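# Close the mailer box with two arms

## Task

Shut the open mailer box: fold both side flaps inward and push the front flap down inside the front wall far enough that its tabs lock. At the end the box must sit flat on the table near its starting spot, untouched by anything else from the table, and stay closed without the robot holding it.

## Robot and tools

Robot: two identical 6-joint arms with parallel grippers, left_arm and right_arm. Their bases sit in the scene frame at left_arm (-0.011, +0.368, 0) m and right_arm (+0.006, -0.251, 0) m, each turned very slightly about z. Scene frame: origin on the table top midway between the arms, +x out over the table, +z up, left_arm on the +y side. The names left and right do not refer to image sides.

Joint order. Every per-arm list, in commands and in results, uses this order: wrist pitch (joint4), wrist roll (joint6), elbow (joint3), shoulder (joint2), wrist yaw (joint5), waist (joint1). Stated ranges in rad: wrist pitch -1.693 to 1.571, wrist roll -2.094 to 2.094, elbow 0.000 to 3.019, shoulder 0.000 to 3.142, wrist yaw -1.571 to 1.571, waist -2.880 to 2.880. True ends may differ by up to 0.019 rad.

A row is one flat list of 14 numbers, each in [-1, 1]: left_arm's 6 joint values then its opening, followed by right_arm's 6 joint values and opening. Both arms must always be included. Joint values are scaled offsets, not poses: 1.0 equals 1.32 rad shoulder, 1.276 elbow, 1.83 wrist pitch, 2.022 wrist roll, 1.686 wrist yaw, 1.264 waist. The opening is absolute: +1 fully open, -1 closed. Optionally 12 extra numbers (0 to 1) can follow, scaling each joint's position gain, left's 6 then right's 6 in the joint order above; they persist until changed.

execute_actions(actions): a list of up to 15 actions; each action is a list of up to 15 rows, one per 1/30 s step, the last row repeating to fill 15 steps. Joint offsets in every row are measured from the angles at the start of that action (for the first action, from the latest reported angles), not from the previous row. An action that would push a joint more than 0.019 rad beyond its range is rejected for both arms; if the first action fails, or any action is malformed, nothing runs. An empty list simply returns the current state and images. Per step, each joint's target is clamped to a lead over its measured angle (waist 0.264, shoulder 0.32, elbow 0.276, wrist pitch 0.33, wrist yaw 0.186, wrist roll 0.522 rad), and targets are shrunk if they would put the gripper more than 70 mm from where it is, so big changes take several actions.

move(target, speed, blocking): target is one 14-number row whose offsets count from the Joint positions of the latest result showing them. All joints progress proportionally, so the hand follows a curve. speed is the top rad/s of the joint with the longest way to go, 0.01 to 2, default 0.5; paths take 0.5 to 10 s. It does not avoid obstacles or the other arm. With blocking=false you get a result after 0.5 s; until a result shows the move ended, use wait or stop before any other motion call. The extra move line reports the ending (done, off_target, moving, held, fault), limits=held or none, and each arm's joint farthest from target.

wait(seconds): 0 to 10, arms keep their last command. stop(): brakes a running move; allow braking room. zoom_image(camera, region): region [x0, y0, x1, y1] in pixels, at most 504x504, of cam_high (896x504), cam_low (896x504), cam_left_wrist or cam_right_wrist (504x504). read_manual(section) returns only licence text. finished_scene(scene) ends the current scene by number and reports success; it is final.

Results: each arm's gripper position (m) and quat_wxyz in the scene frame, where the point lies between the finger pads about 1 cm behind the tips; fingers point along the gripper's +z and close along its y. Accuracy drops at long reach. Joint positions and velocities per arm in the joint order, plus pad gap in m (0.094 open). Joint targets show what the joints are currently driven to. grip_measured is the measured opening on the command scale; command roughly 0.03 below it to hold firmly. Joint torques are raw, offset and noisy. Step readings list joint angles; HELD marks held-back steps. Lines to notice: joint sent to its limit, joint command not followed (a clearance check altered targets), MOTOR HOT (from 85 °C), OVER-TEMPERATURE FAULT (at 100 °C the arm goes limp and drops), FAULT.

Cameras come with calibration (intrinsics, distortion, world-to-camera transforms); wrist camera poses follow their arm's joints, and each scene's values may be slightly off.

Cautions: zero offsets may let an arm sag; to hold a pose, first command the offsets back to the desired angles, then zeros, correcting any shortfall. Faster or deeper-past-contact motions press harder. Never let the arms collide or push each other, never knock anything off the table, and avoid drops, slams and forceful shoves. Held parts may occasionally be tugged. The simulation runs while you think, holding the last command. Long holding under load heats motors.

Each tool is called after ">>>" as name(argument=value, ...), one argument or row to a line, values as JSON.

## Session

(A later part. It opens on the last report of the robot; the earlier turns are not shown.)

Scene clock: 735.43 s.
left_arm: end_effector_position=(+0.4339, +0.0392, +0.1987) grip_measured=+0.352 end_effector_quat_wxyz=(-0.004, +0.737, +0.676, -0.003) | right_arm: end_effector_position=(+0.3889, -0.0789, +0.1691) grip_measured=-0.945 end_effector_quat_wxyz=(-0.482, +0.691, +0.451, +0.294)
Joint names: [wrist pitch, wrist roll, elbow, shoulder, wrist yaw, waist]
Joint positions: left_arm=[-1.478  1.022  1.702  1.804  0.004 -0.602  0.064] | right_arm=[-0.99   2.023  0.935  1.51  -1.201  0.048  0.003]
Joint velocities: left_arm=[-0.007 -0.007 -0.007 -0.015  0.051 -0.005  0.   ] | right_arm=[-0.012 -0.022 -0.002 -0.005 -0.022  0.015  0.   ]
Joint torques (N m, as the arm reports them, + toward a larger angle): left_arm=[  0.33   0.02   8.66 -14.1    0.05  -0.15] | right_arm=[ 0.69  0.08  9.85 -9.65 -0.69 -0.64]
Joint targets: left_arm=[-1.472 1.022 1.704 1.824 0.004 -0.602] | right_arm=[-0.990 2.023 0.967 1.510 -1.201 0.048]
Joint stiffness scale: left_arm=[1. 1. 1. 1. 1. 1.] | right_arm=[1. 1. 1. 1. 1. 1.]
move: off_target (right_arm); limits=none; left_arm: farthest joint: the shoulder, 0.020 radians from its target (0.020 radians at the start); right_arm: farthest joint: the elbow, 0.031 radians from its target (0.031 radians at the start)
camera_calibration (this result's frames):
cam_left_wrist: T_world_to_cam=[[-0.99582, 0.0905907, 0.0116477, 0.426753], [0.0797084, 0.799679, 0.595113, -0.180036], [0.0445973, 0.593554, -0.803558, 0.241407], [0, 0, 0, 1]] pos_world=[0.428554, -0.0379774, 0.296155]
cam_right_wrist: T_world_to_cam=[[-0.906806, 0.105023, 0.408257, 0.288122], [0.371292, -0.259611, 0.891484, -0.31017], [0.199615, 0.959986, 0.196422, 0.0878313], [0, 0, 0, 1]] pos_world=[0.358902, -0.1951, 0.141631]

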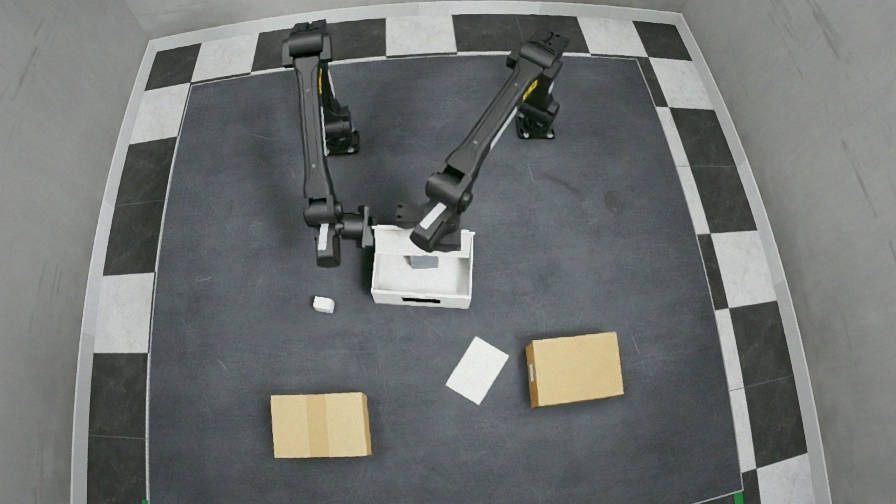

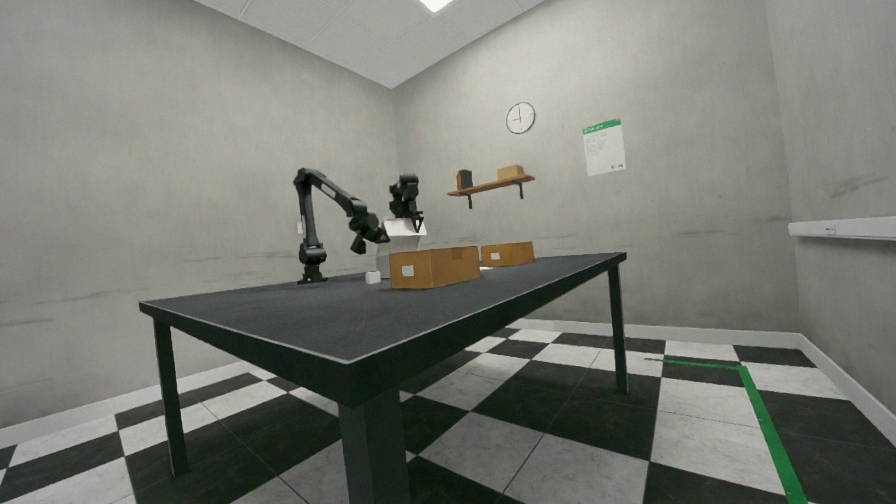

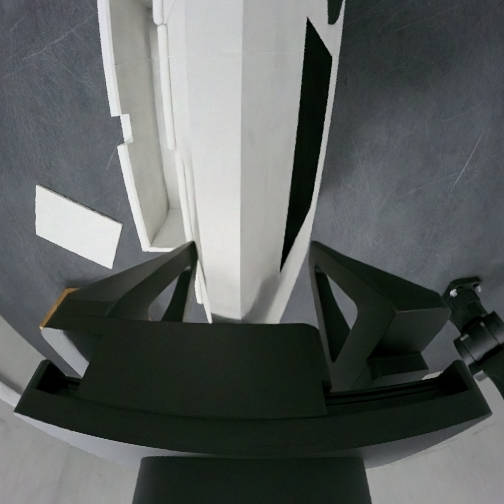

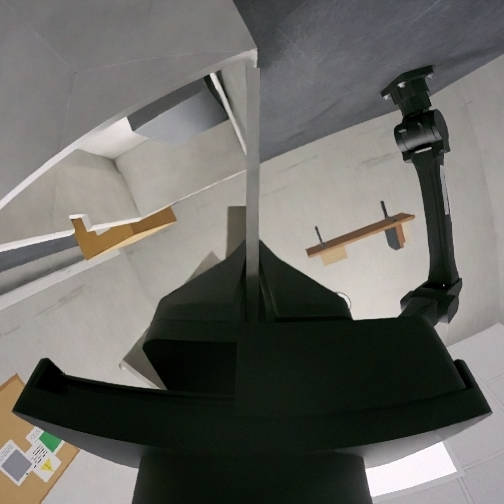

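>>> move(
  target=[-0.1,0,0.2,-0.07,0,0,1,0,0,0.025,0,0,0,-1],
  speed=0.3,
)

>>> move(
  target=[0,0,0.03,0,0,0,-1,0,0,0.025,0,0,0,0],
)

>>> move(
  target=[0,0,0.03,0,0,0,-1,0,0,0.06,0.02,0,-0.2,0],
  speed=0.25,
)

Scene clock: 747.40 s.
left_arm: end_effector_position=(+0.4307, +0.0415, +0.3208) grip_measured=+1.000 end_effector_quat_wxyz=(+0.052, +0.736, +0.675, +0.008) | right_arm: end_effector_position=(+0.3889, -0.0789, +0.1691) grip_measured=-0.945 end_effector_quat_wxyz=(-0.482, +0.691, +0.451, +0.294)
Joint names: [wrist pitch, wrist roll, elbow, shoulder, wrist yaw, waist]
Joint positions: left_arm=[-1.654  1.022  1.916  1.728  0.004 -0.602  0.094] | right_arm=[-0.99   2.023  0.935  1.51  -1.201  0.048  0.003]
Joint velocities: left_arm=[-0.007  0.066 -0.007  0.005 -0.051 -0.024  0.   ] | right_arm=[-0.012  0.037 -0.007 -0.015  0.007 -0.015  0.001]
Joint torques (N m, as the arm reports them, + toward a larger angle): left_arm=[  0.     0.01  12.03 -16.38   0.05  -0.16] | right_arm=[ 0.63  0.07 10.23 -9.78 -0.75 -0.14]
Joint targets: left_arm=[-1.661 1.022 1.957 1.711 0.004 -0.602] | right_arm=[-0.990 2.023 0.967 1.510 -1.201 0.048]
Joint stiffness scale: left_arm=[1. 1. 1. 1. 1. 1.] | right_arm=[1. 1. 1. 1. 1. 1.]
move: off_target (left_arm, right_arm); limits=none; left_arm: farthest joint: the elbow, 0.041 radians from its target (0.255 radians at the start); right_arm: farthest joint: the elbow, 0.031 radians from its target (0.031 radians at the start)
camera_calibration (this result's frames):
cam_left_wrist: T_world_to_cam=[[-0.992436, 0.0880999, -0.0854954, 0.451781], [0.0274701, 0.838126, 0.544784, -0.217215], [0.119651, 0.538315, -0.834207, 0.31802], [0, 0, 0, 1]] pos_world=[0.416279, -0.0289432, 0.422255]
cam_right_wrist: T_world_to_cam=[[-0.906806, 0.105023, 0.408257, 0.288122], [0.371292, -0.259611, 0.891484, -0.31017], [0.199615, 0.959986, 0.196422, 0.0878313], [0, 0, 0, 1]] pos_world=[0.358902, -0.1951, 0.141631]

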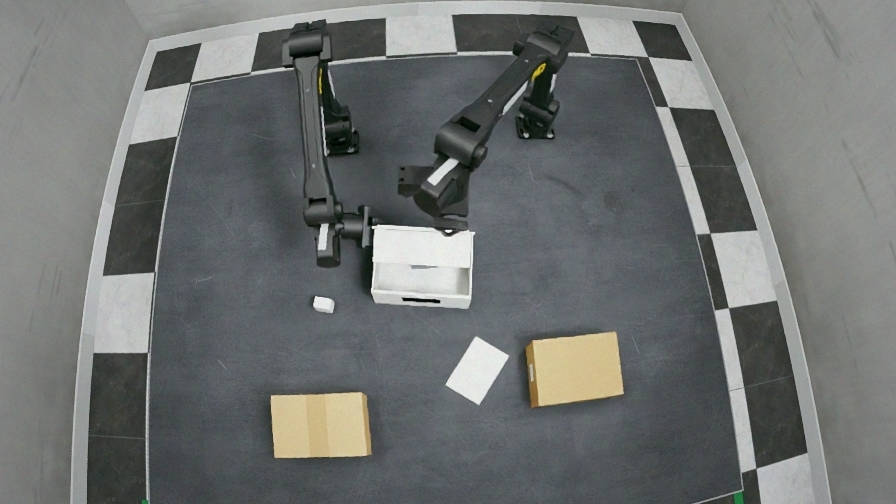

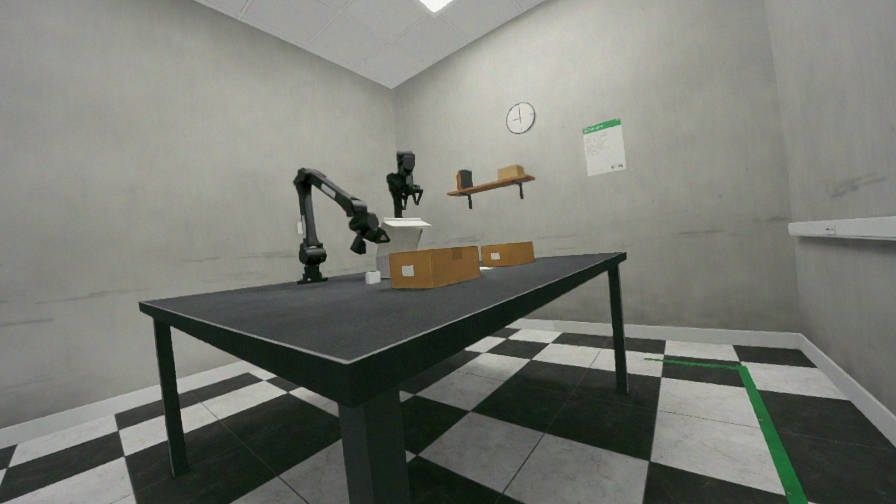

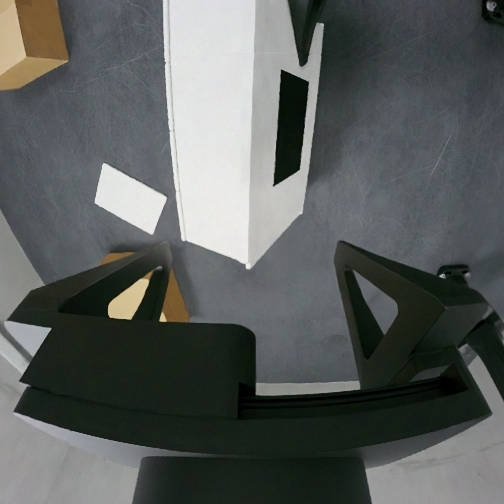

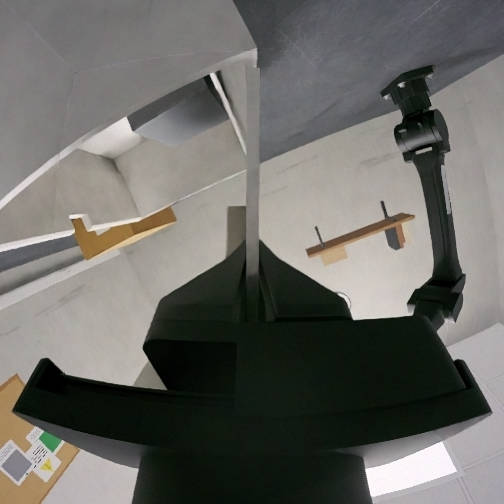

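Scene clock: 748.10 s.
left_arm: end_effector_position=(+0.4305, +0.0417, +0.3201) grip_measured=-0.991 end_effector_quat_wxyz=(+0.051, +0.736, +0.675, +0.008) | right_arm: end_effector_position=(+0.3888, -0.0789, +0.1689) grip_measured=-0.002 end_effector_quat_wxyz=(-0.482, +0.691, +0.450, +0.294)
Joint names: [wrist pitch, wrist roll, elbow, shoulder, wrist yaw, waist]
Joint positions: left_arm=[-1.654  1.022  1.915  1.728  0.004 -0.602  0.   ] | right_arm=[-0.99   2.023  0.935  1.51  -1.201  0.048  0.047]
Joint velocities: left_arm=[ 0.017  0.007  0.007  0.005 -0.022  0.005 -0.   ] | right_arm=[-0.002 -0.051 -0.017 -0.005  0.037 -0.005  0.001]
Joint torques (N m, as the arm reports them, + toward a larger angle): left_arm=[  0.32   0.01  12.   -14.82   0.05  -0.09] | right_arm=[ 0.6   0.05  9.9  -9.72 -0.73 -0.56]
Joint targets: left_arm=[-1.654 1.022 1.955 1.728 0.004 -0.602] | right_arm=[-0.990 2.023 0.967 1.510 -1.201 0.048]
Joint stiffness scale: left_arm=[1. 1. 1. 1. 1. 1.] | right_arm=[1. 1. 1. 1. 1. 1.]
move: off_target (left_arm, right_arm); limits=none; left_arm: farthest joint: the elbow, 0.039 radians from its target (0.038 radians at the start); right_arm: farthest joint: the elbow, 0.032 radians from its target (0.031 radians at the start)
camera_calibration (this result's frames):
cam_left_wrist: T_world_to_cam=[[-0.99254, 0.0881767, -0.084196, 0.451129], [0.0281401, 0.837633, 0.545508, -0.217507], [0.118626, 0.539069, -0.833866, 0.317752], [0, 0, 0, 1]] pos_world=[0.41619, -0.0288782, 0.421598]
cam_right_wrist: T_world_to_cam=[[-0.90665, 0.105028, 0.408601, 0.287936], [0.371632, -0.2596, 0.891346, -0.310121], [0.199689, 0.959988, 0.196334, 0.0878716], [0, 0, 0, 1]] pos_world=[0.35876, -0.195104, 0.141522]

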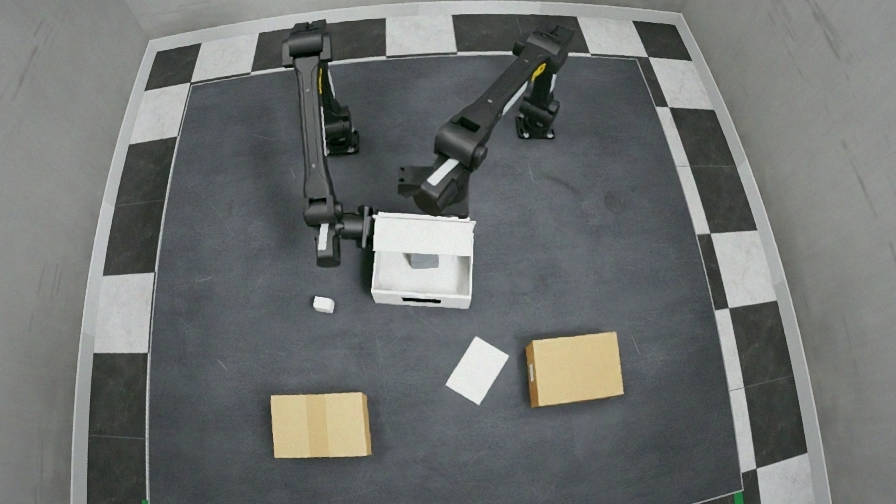

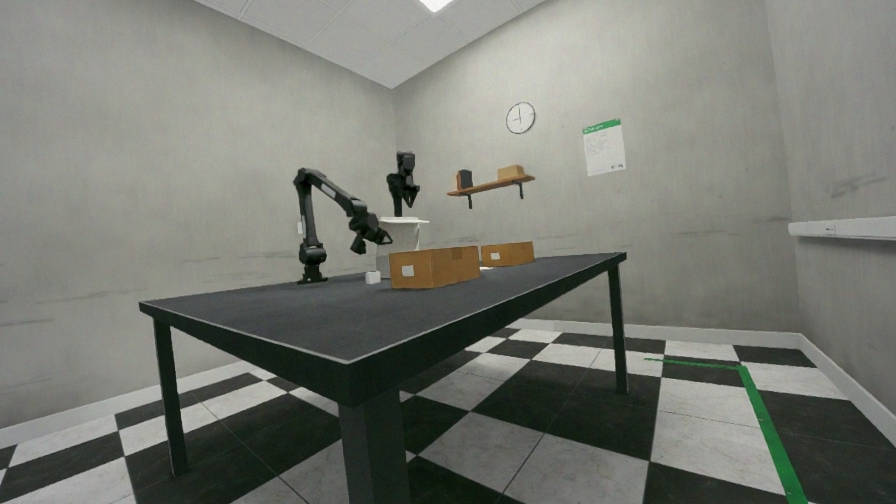

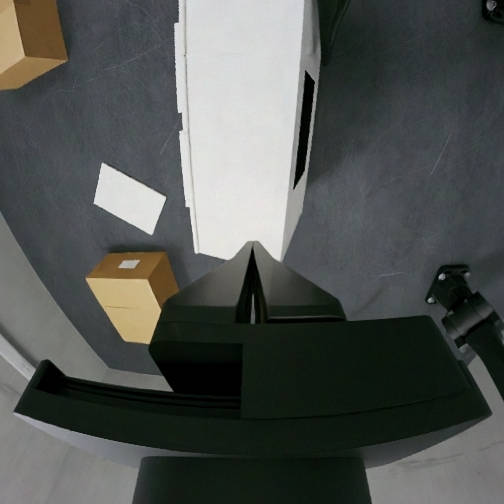

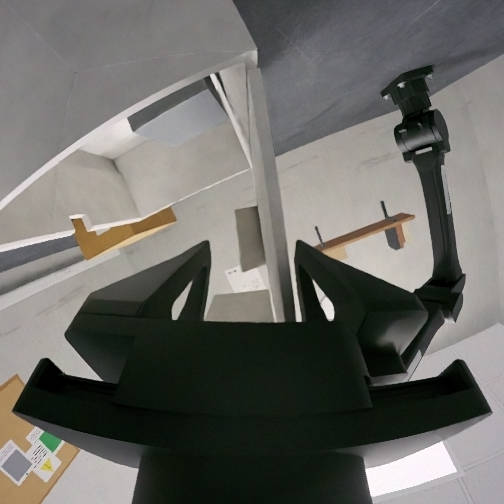

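Scene clock: 749.47 s.
left_arm: end_effector_position=(+0.4302, +0.0419, +0.3194) grip_measured=-0.991 end_effector_quat_wxyz=(+0.050, +0.736, +0.675, +0.008) | right_arm: end_effector_position=(+0.4331, -0.1800, +0.1769) grip_measured=-0.002 end_effector_quat_wxyz=(-0.436, +0.738, +0.369, +0.359)
Joint names: [wrist pitch, wrist roll, elbow, shoulder, wrist yaw, waist]
Joint positions: left_arm=[-1.654  1.022  1.913  1.728  0.004 -0.602  0.   ] | right_arm=[-0.99   2.023  0.975  1.523 -1.201 -0.197  0.047]
Joint velocities: left_arm=[-0.012  0.037  0.007  0.005 -0.051 -0.005 -0.   ] | right_arm=[-0.007 -0.051 -0.027 -0.015  0.007 -0.015 -0.   ]
Joint torques (N m, as the arm reports them, + toward a larger angle): left_arm=[  0.3    0.01  12.07 -14.94   0.05  -0.1 ] | right_arm=[ 0.57  0.06 10.53 -9.55 -0.7  -0.64]
Joint targets: left_arm=[-1.654 1.022 1.953 1.728 0.004 -0.602] | right_arm=[-0.990 2.023 1.012 1.536 -1.201 -0.205]
Joint stiffness scale: left_arm=[1. 1. 1. 1. 1. 1.] | right_arm=[1. 1. 1. 1. 1. 1.]
move: off_target (left_arm, right_arm); limits=none; left_arm: farthest joint: the elbow, 0.040 radians from its target (0.038 radians at the start); right_arm: farthest joint: the elbow, 0.036 radians from its target (0.076 radians at the start)
camera_calibration (this result's frames):
cam_left_wrist: T_world_to_cam=[[-0.992668, 0.0882709, -0.0825714, 0.450314], [0.0289788, 0.837016, 0.546411, -0.217871], [0.117346, 0.540012, -0.833437, 0.317415], [0, 0, 0, 1]] pos_world=[0.416079, -0.028796, 0.420776]
cam_right_wrist: T_world_to_cam=[[-0.864213, 0.324255, 0.384701, 0.360752], [0.274414, -0.337098, 0.90059, -0.333345], [0.421703, 0.883868, 0.202344, 0.0635572], [0, 0, 0, 1]] pos_world=[0.376439, -0.285522, 0.148565]

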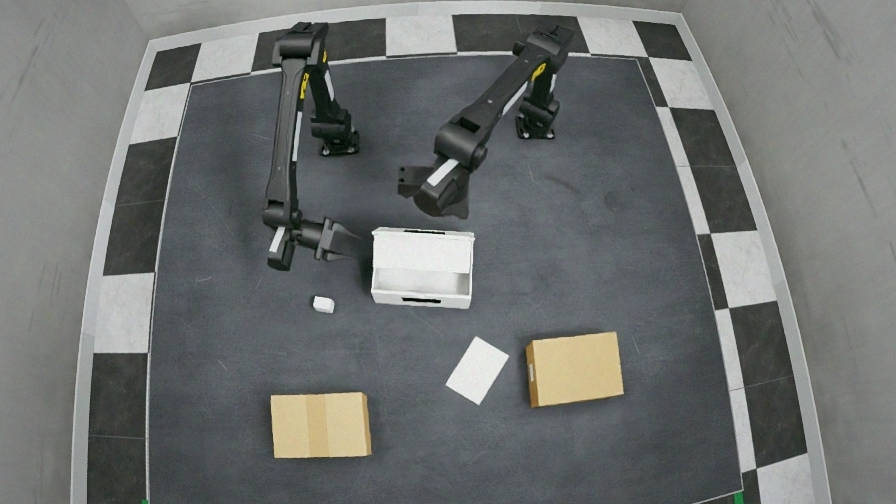

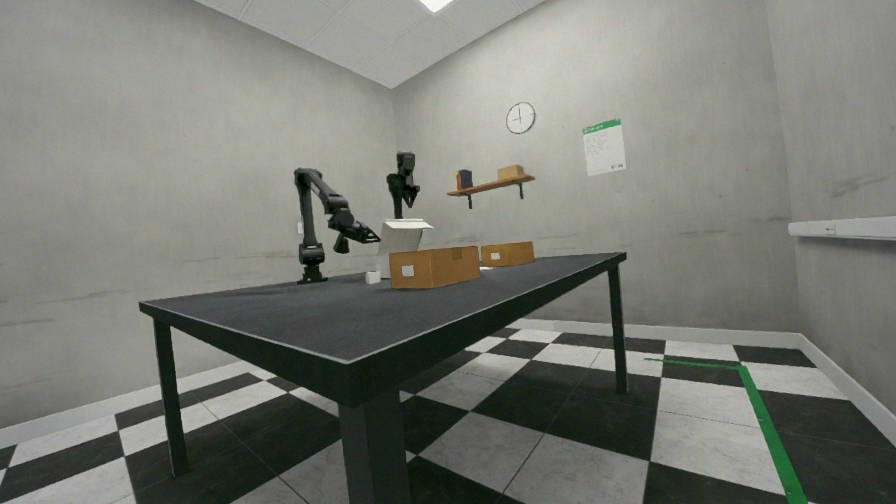

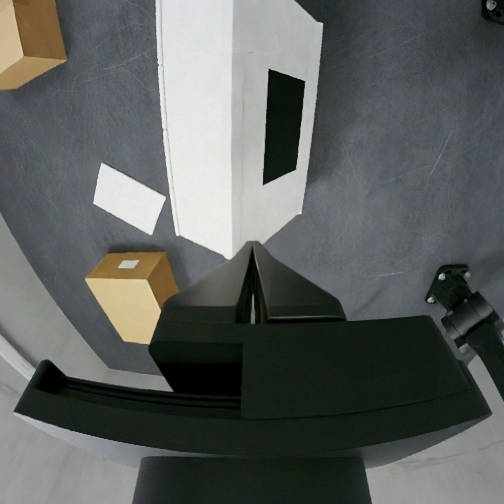

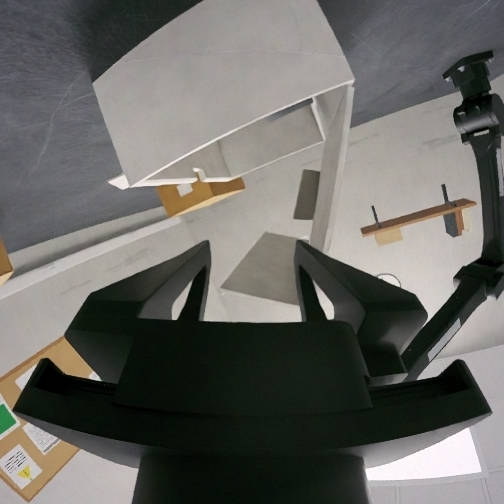

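>>> execute_actions(
  actions=[],
)

Scene clock: 779.03 s.
left_arm: end_effector_position=(+0.4302, +0.0419, +0.3194) grip_measured=-0.991 end_effector_quat_wxyz=(+0.050, +0.736, +0.675, +0.008) | right_arm: end_effector_position=(+0.4331, -0.1800, +0.1767) grip_measured=-0.002 end_effector_quat_wxyz=(-0.436, +0.738, +0.369, +0.359)
Joint names: [wrist pitch, wrist roll, elbow, shoulder, wrist yaw, waist]
Joint positions: left_arm=[-1.654  1.022  1.913  1.728  0.004 -0.602  0.   ] | right_arm=[-0.99   2.023  0.975  1.524 -1.201 -0.197  0.047]
Joint velocities: left_arm=[ 0.012 -0.007 -0.007  0.005  0.022 -0.015  0.   ] | right_arm=[ 0.012 -0.037 -0.012 -0.005 -0.051 -0.015 -0.   ]
Joint torques (N m, as the arm reports them, + toward a larger angle): left_arm=[  0.31   0.01  12.03 -14.9    0.04  -0.15] | right_arm=[ 0.63  0.05 10.53 -8.95 -0.77 -0.79]
Joint targets: left_arm=[-1.654 1.022 1.953 1.728 0.004 -0.602] | right_arm=[-0.990 2.023 1.012 1.536 -1.201 -0.205]
Joint stiffness scale: left_arm=[1. 1. 1. 1. 1. 1.] | right_arm=[1. 1. 1. 1. 1. 1.]
camera_calibration (this result's frames):
cam_left_wrist: T_world_to_cam=[[-0.992668, 0.0882709, -0.0825714, 0.450314], [0.0289788, 0.837016, 0.546411, -0.217871], [0.117346, 0.540012, -0.833437, 0.317415], [0, 0, 0, 1]] pos_world=[0.416079, -0.028796, 0.420776]
cam_right_wrist: T_world_to_cam=[[-0.864069, 0.324224, 0.385049, 0.360695], [0.27475, -0.337171, 0.90046, -0.333356], [0.421779, 0.883852, 0.202258, 0.0635622], [0, 0, 0, 1]] pos_world=[0.376445, -0.285523, 0.148432]

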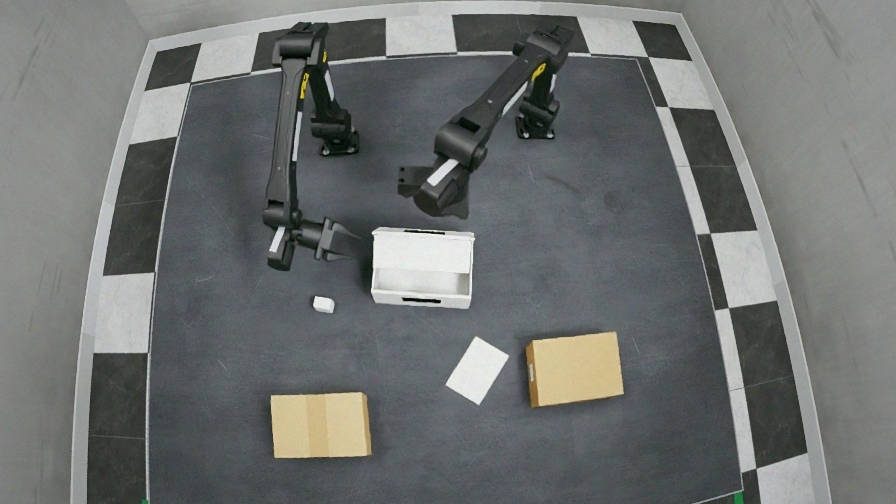

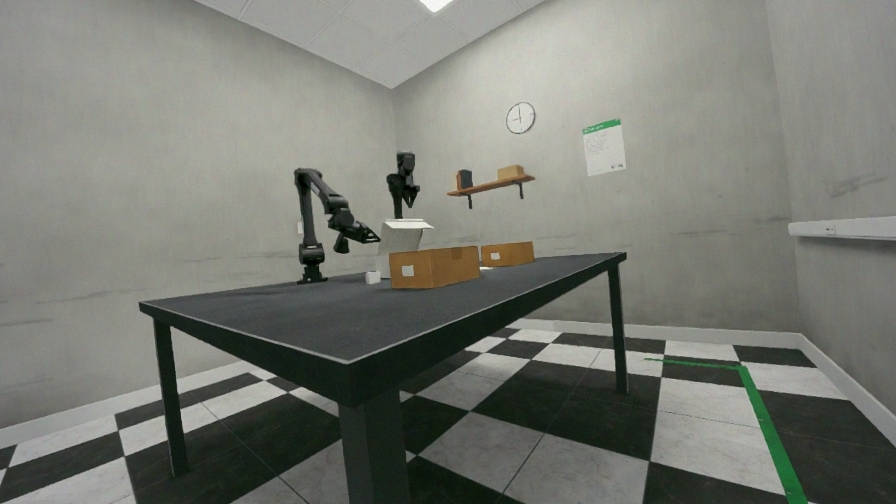

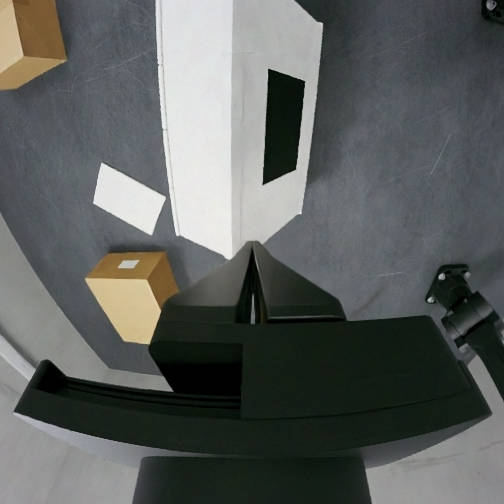

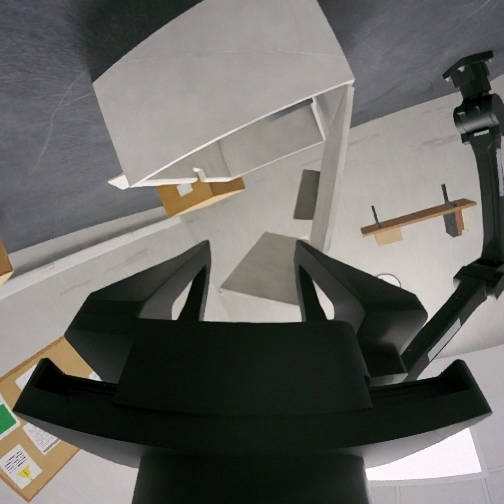

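>>> move(
  target=[0,0,0.03,-0.03,0,-0.07,-1,0,0,0.03,0,0,0,0],
)

>>> execute_actions(
  actions=[
    [[0.07,0,-0.19,0.02,0,0,-1,0,0,0.03,0,0,0,0]],
    [[0,0,0,0,0,0,-1,0,0,0,0,0,0,0]],
  ],
)

Scene clock: 795.77 s.
left_arm: end_effector_position=(+0.3966, +0.0023, +0.3210) grip_measured=-0.991 end_effector_quat_wxyz=(+0.052, +0.767, +0.640, +0.006) | right_arm: end_effector_position=(+0.4331, -0.1800, +0.1767) grip_measured=-0.002 end_effector_quat_wxyz=(-0.436, +0.738, +0.369, +0.359)
Joint names: [wrist pitch, wrist roll, elbow, shoulder, wrist yaw, waist]
Joint positions: left_arm=[-1.654  1.022  1.912  1.724  0.004 -0.697  0.   ] | right_arm=[-0.99   2.023  0.975  1.524 -1.201 -0.197  0.047]
Joint velocities: left_arm=[ 0.002  0.022  0.002  0.005  0.037 -0.005  0.001] | right_arm=[ 0.012  0.037 -0.007 -0.015 -0.022  0.005 -0.001]
Joint torques (N m, as the arm reports them, + toward a larger angle): left_arm=[  0.31   0.01  12.01 -17.64   0.04   0.39] | right_arm=[ 0.59  0.07 10.71 -9.07 -0.76 -0.19]
Joint targets: left_arm=[-1.654 1.022 1.951 1.689 0.004 -0.690] | right_arm=[-0.990 2.023 1.013 1.524 -1.201 -0.197]
Joint stiffness scale: left_arm=[1. 1. 1. 1. 1. 1.] | right_arm=[1. 1. 1. 1. 1. 1.]
move: off_target (left_arm, right_arm); limits=none; left_arm: farthest joint: the elbow, 0.040 radians from its target (0.038 radians at the start); right_arm: farthest joint: the elbow, 0.038 radians from its target (0.038 radians at the start)
camera_calibration (this result's frames):
cam_left_wrist: T_world_to_cam=[[-0.979724, 0.1815, -0.0848457, 0.415977], [0.106831, 0.831506, 0.545146, -0.215153], [0.169494, 0.525029, -0.834037, 0.323572], [0, 0, 0, 1]] pos_world=[0.375684, -0.066483, 0.422455]
cam_right_wrist: T_world_to_cam=[[-0.864069, 0.324224, 0.385049, 0.360695], [0.27475, -0.337171, 0.90046, -0.333356], [0.421779, 0.883852, 0.202258, 0.0635622], [0, 0, 0, 1]] pos_world=[0.376445, -0.285523, 0.148432]

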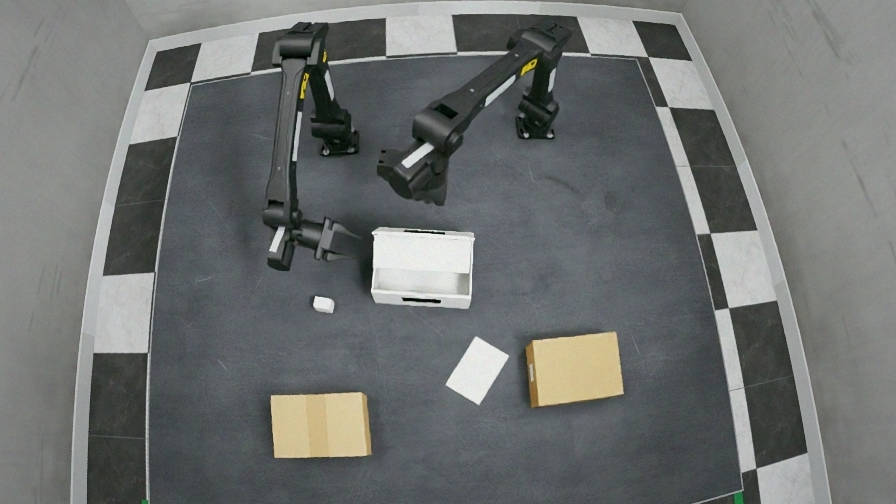

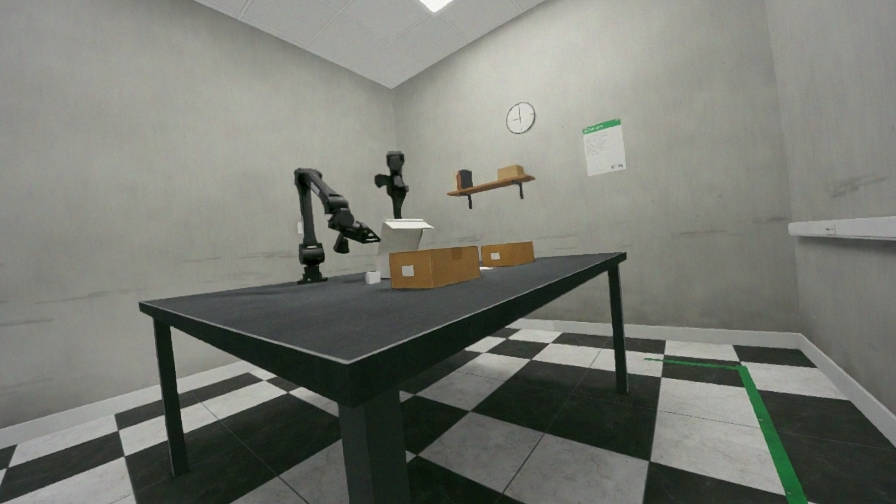

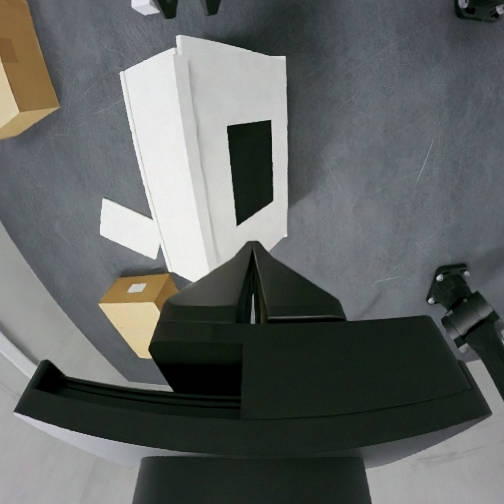

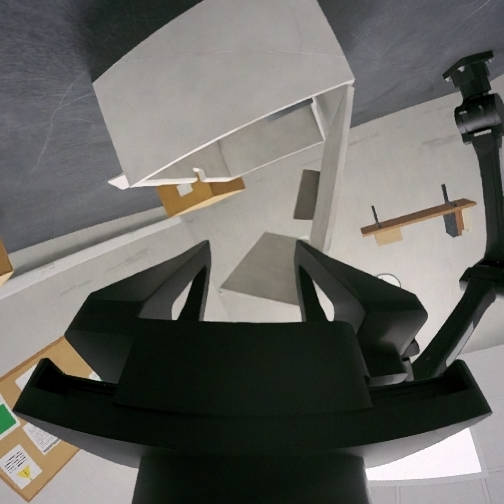

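Scene clock: 796.77 s.
left_arm: end_effector_position=(+0.3758, +0.0210, +0.1949) grip_measured=-0.991 end_effector_quat_wxyz=(-0.044, +0.767, +0.640, -0.009) | right_arm: end_effector_position=(+0.4331, -0.1800, +0.1767) grip_measured=-0.002 end_effector_quat_wxyz=(-0.436, +0.738, +0.369, +0.359)
Joint names: [wrist pitch, wrist roll, elbow, shoulder, wrist yaw, waist]
Joint positions: left_arm=[-1.533  1.022  1.641  1.769  0.004 -0.697  0.   ] | right_arm=[-0.99   2.023  0.975  1.524 -1.201 -0.197  0.047]
Joint velocities: left_arm=[-0.012 -0.022 -0.007  0.005  0.022  0.015  0.001] | right_arm=[-0.002 -0.007 -0.017 -0.024 -0.022 -0.005 -0.   ]
Joint torques (N m, as the arm reports them, + toward a larger angle): left_arm=[ -0.13   0.03   8.78 -15.09   0.04  -0.11] | right_arm=[  0.7    0.04   7.65 -10.32  -0.7   -0.39]
Joint targets: left_arm=[-1.533 1.022 1.646 1.769 0.004 -0.697] | right_arm=[-0.990 2.023 0.975 1.524 -1.201 -0.197]
Joint stiffness scale: left_arm=[1. 1. 1. 1. 1. 1.] | right_arm=[1. 1. 1. 1. 1. 1.]
Step readings (joint positions; steps 1 to 15: 1st action; 16 to 30: 2nd action):
0: left_arm=[-1.654 1.022 1.912 1.724 0.004 -0.697] | right_arm=[-0.990 2.023 0.975 1.524 -1.201 -0.197]
1: left_arm=[-1.637 1.022 1.890 1.723 0.004 -0.697] | right_arm=[-0.990 2.023 0.975 1.524 -1.201 -0.197]
2: left_arm=[-1.606 1.022 1.847 1.708 0.004 -0.697] | right_arm=[-0.990 2.023 0.975 1.524 -1.201 -0.197]
4: left_arm=[-1.572 1.022 1.757 1.701 0.004 -0.697] | right_arm=[-0.990 2.023 0.975 1.524 -1.201 -0.197]
8: left_arm=[-1.545 1.022 1.655 1.742 0.004 -0.697] | right_arm=[-0.990 2.023 0.975 1.524 -1.201 -0.197]
15: left_arm=[-1.533 1.022 1.646 1.769 0.004 -0.697] | right_arm=[-0.990 2.023 0.975 1.524 -1.201 -0.197]
16: left_arm=[-1.533 1.022 1.646 1.769 0.004 -0.697] | right_arm=[-0.990 2.023 0.975 1.524 -1.201 -0.197]
17: left_arm=[-1.533 1.022 1.644 1.769 0.004 -0.697] | right_arm=[-0.990 2.023 0.975 1.524 -1.201 -0.197]
19: left_arm=[-1.533 1.022 1.643 1.769 0.004 -0.697] | right_arm=[-0.990 2.023 0.975 1.524 -1.201 -0.197]
23: left_arm=[-1.533 1.022 1.641 1.769 0.004 -0.697] | right_arm=[-0.990 2.023 0.975 1.524 -1.201 -0.197]
30: Joint positions above
camera_calibration (this result's frames):
cam_left_wrist: T_world_to_cam=[[-0.979976, 0.181724, 0.0813882, 0.349173], [0.192103, 0.755335, 0.62655, -0.205971], [0.052384, 0.629639, -0.77512, 0.242485], [0, 0, 0, 1]] pos_world=[0.369047, -0.0605542, 0.288587]
cam_right_wrist: T_world_to_cam=[[-0.864069, 0.324224, 0.385049, 0.360695], [0.27475, -0.337171, 0.90046, -0.333356], [0.421779, 0.883852, 0.202258, 0.0635622], [0, 0, 0, 1]] pos_world=[0.376445, -0.285523, 0.148432]

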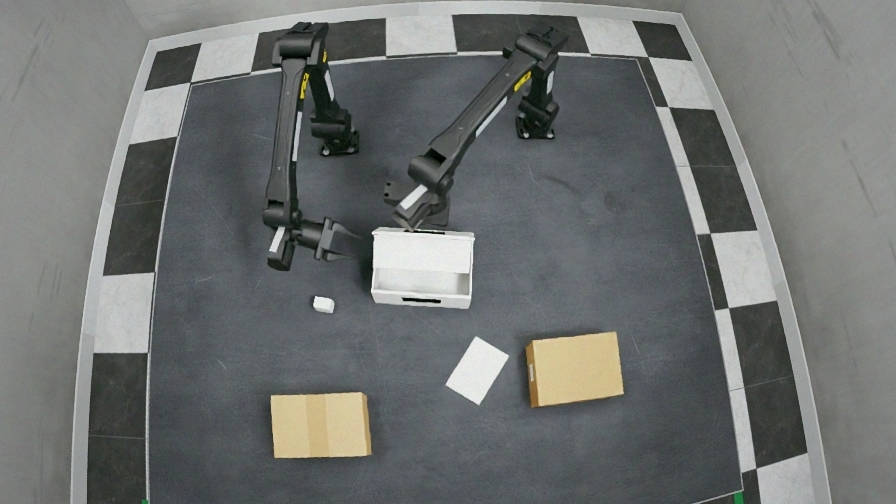

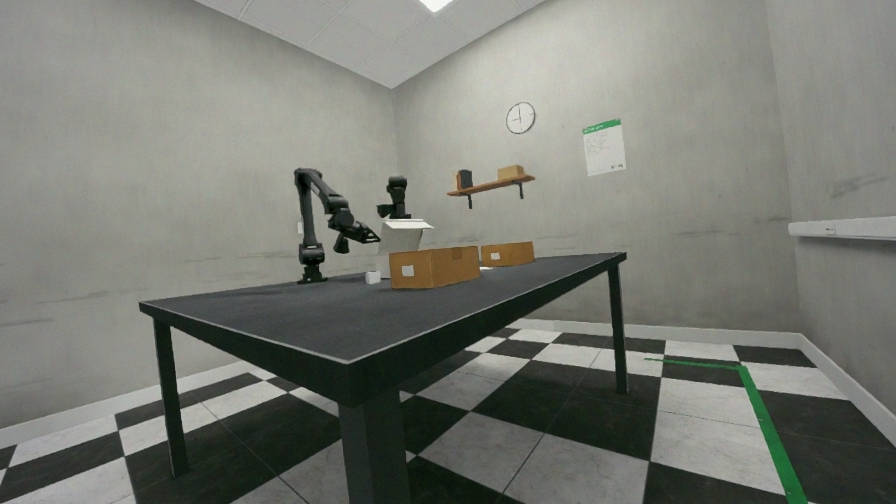

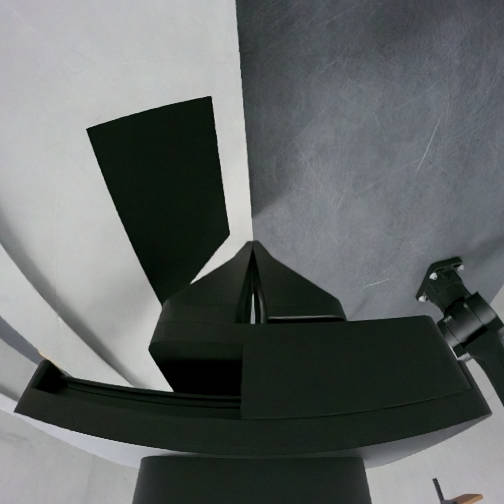

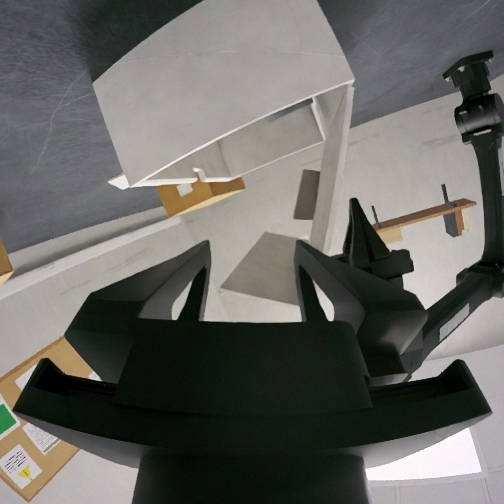

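>>> move(
  target=[0.027,0,0.155,0.09,0,0.08,-1,0,0,0.03,0,0,0,0],
  speed=0.15,
)

Scene clock: 811.20 s.
left_arm: end_effector_position=(+0.4549, +0.0256, +0.1986) grip_measured=-0.991 end_effector_quat_wxyz=(+0.002, +0.736, +0.677, -0.002) | right_arm: end_effector_position=(+0.4331, -0.1800, +0.1767) grip_measured=-0.002 end_effector_quat_wxyz=(-0.436, +0.738, +0.369, +0.359)
Joint names: [wrist pitch, wrist roll, elbow, shoulder, wrist yaw, waist]
Joint positions: left_arm=[-1.493  1.022  1.79   1.865  0.004 -0.599  0.   ] | right_arm=[-0.99   2.023  0.975  1.524 -1.201 -0.197  0.047]
Joint velocities: left_arm=[-0.007  0.022 -0.012  0.005  0.037 -0.005 -0.   ] | right_arm=[-0.012  0.007  0.007 -0.015 -0.007 -0.005 -0.   ]
Joint torques (N m, as the arm reports them, + toward a larger angle): left_arm=[  0.53   0.02  12.72 -14.85   0.05   0.32] | right_arm=[ 0.78  0.04 10.81 -9.77 -0.71 -0.33]
Joint targets: left_arm=[-1.484 1.022 1.839 1.888 0.004 -0.596] | right_arm=[-0.990 2.023 1.013 1.524 -1.201 -0.197]
Joint stiffness scale: left_arm=[1. 1. 1. 1. 1. 1.] | right_arm=[1. 1. 1. 1. 1. 1.]
move: off_target (left_arm, right_arm); limits=none; left_arm: farthest joint: the elbow, 0.049 radians from its target (0.197 radians at the start); right_arm: farthest joint: the elbow, 0.038 radians from its target (0.038 radians at the start)
camera_calibration (this result's frames):
cam_left_wrist: T_world_to_cam=[[-0.99612, 0.0879764, 0.00218057, 0.451004], [0.0722803, 0.803763, 0.590543, -0.166634], [0.0502012, 0.588409, -0.807003, 0.24671], [0, 0, 0, 1]] pos_world=[0.448913, -0.0509103, 0.296517]
cam_right_wrist: T_world_to_cam=[[-0.864069, 0.324224, 0.385049, 0.360695], [0.27475, -0.337171, 0.90046, -0.333356], [0.421779, 0.883852, 0.202258, 0.0635622], [0, 0, 0, 1]] pos_world=[0.376445, -0.285523, 0.148432]

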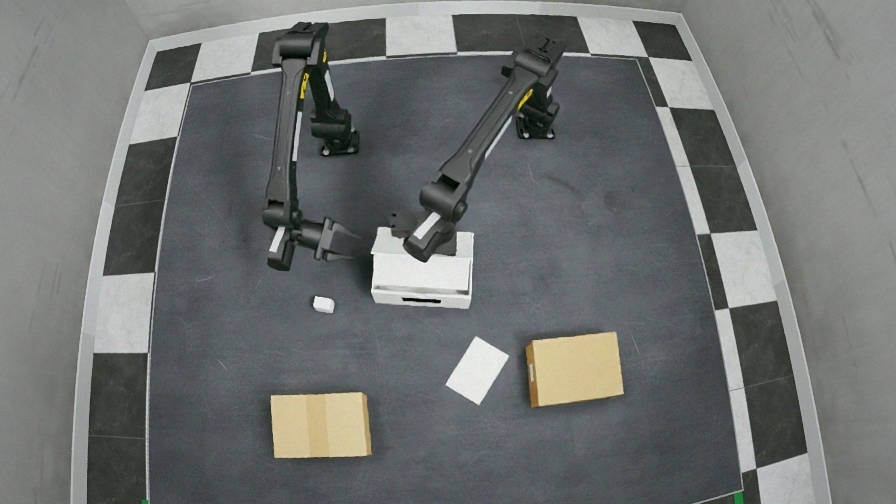

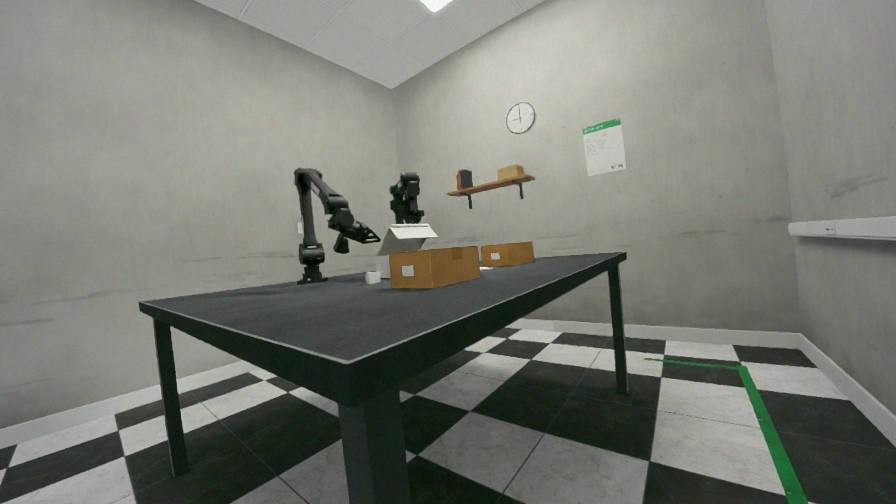

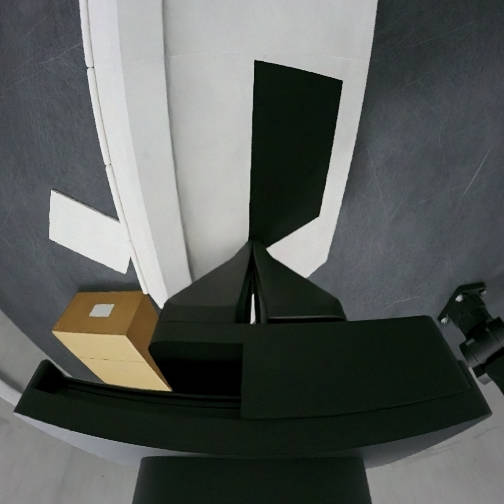

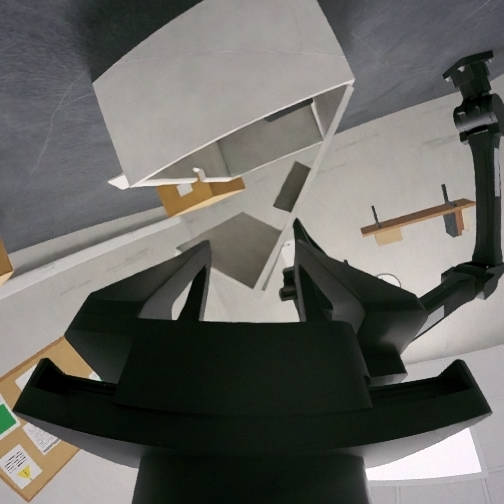

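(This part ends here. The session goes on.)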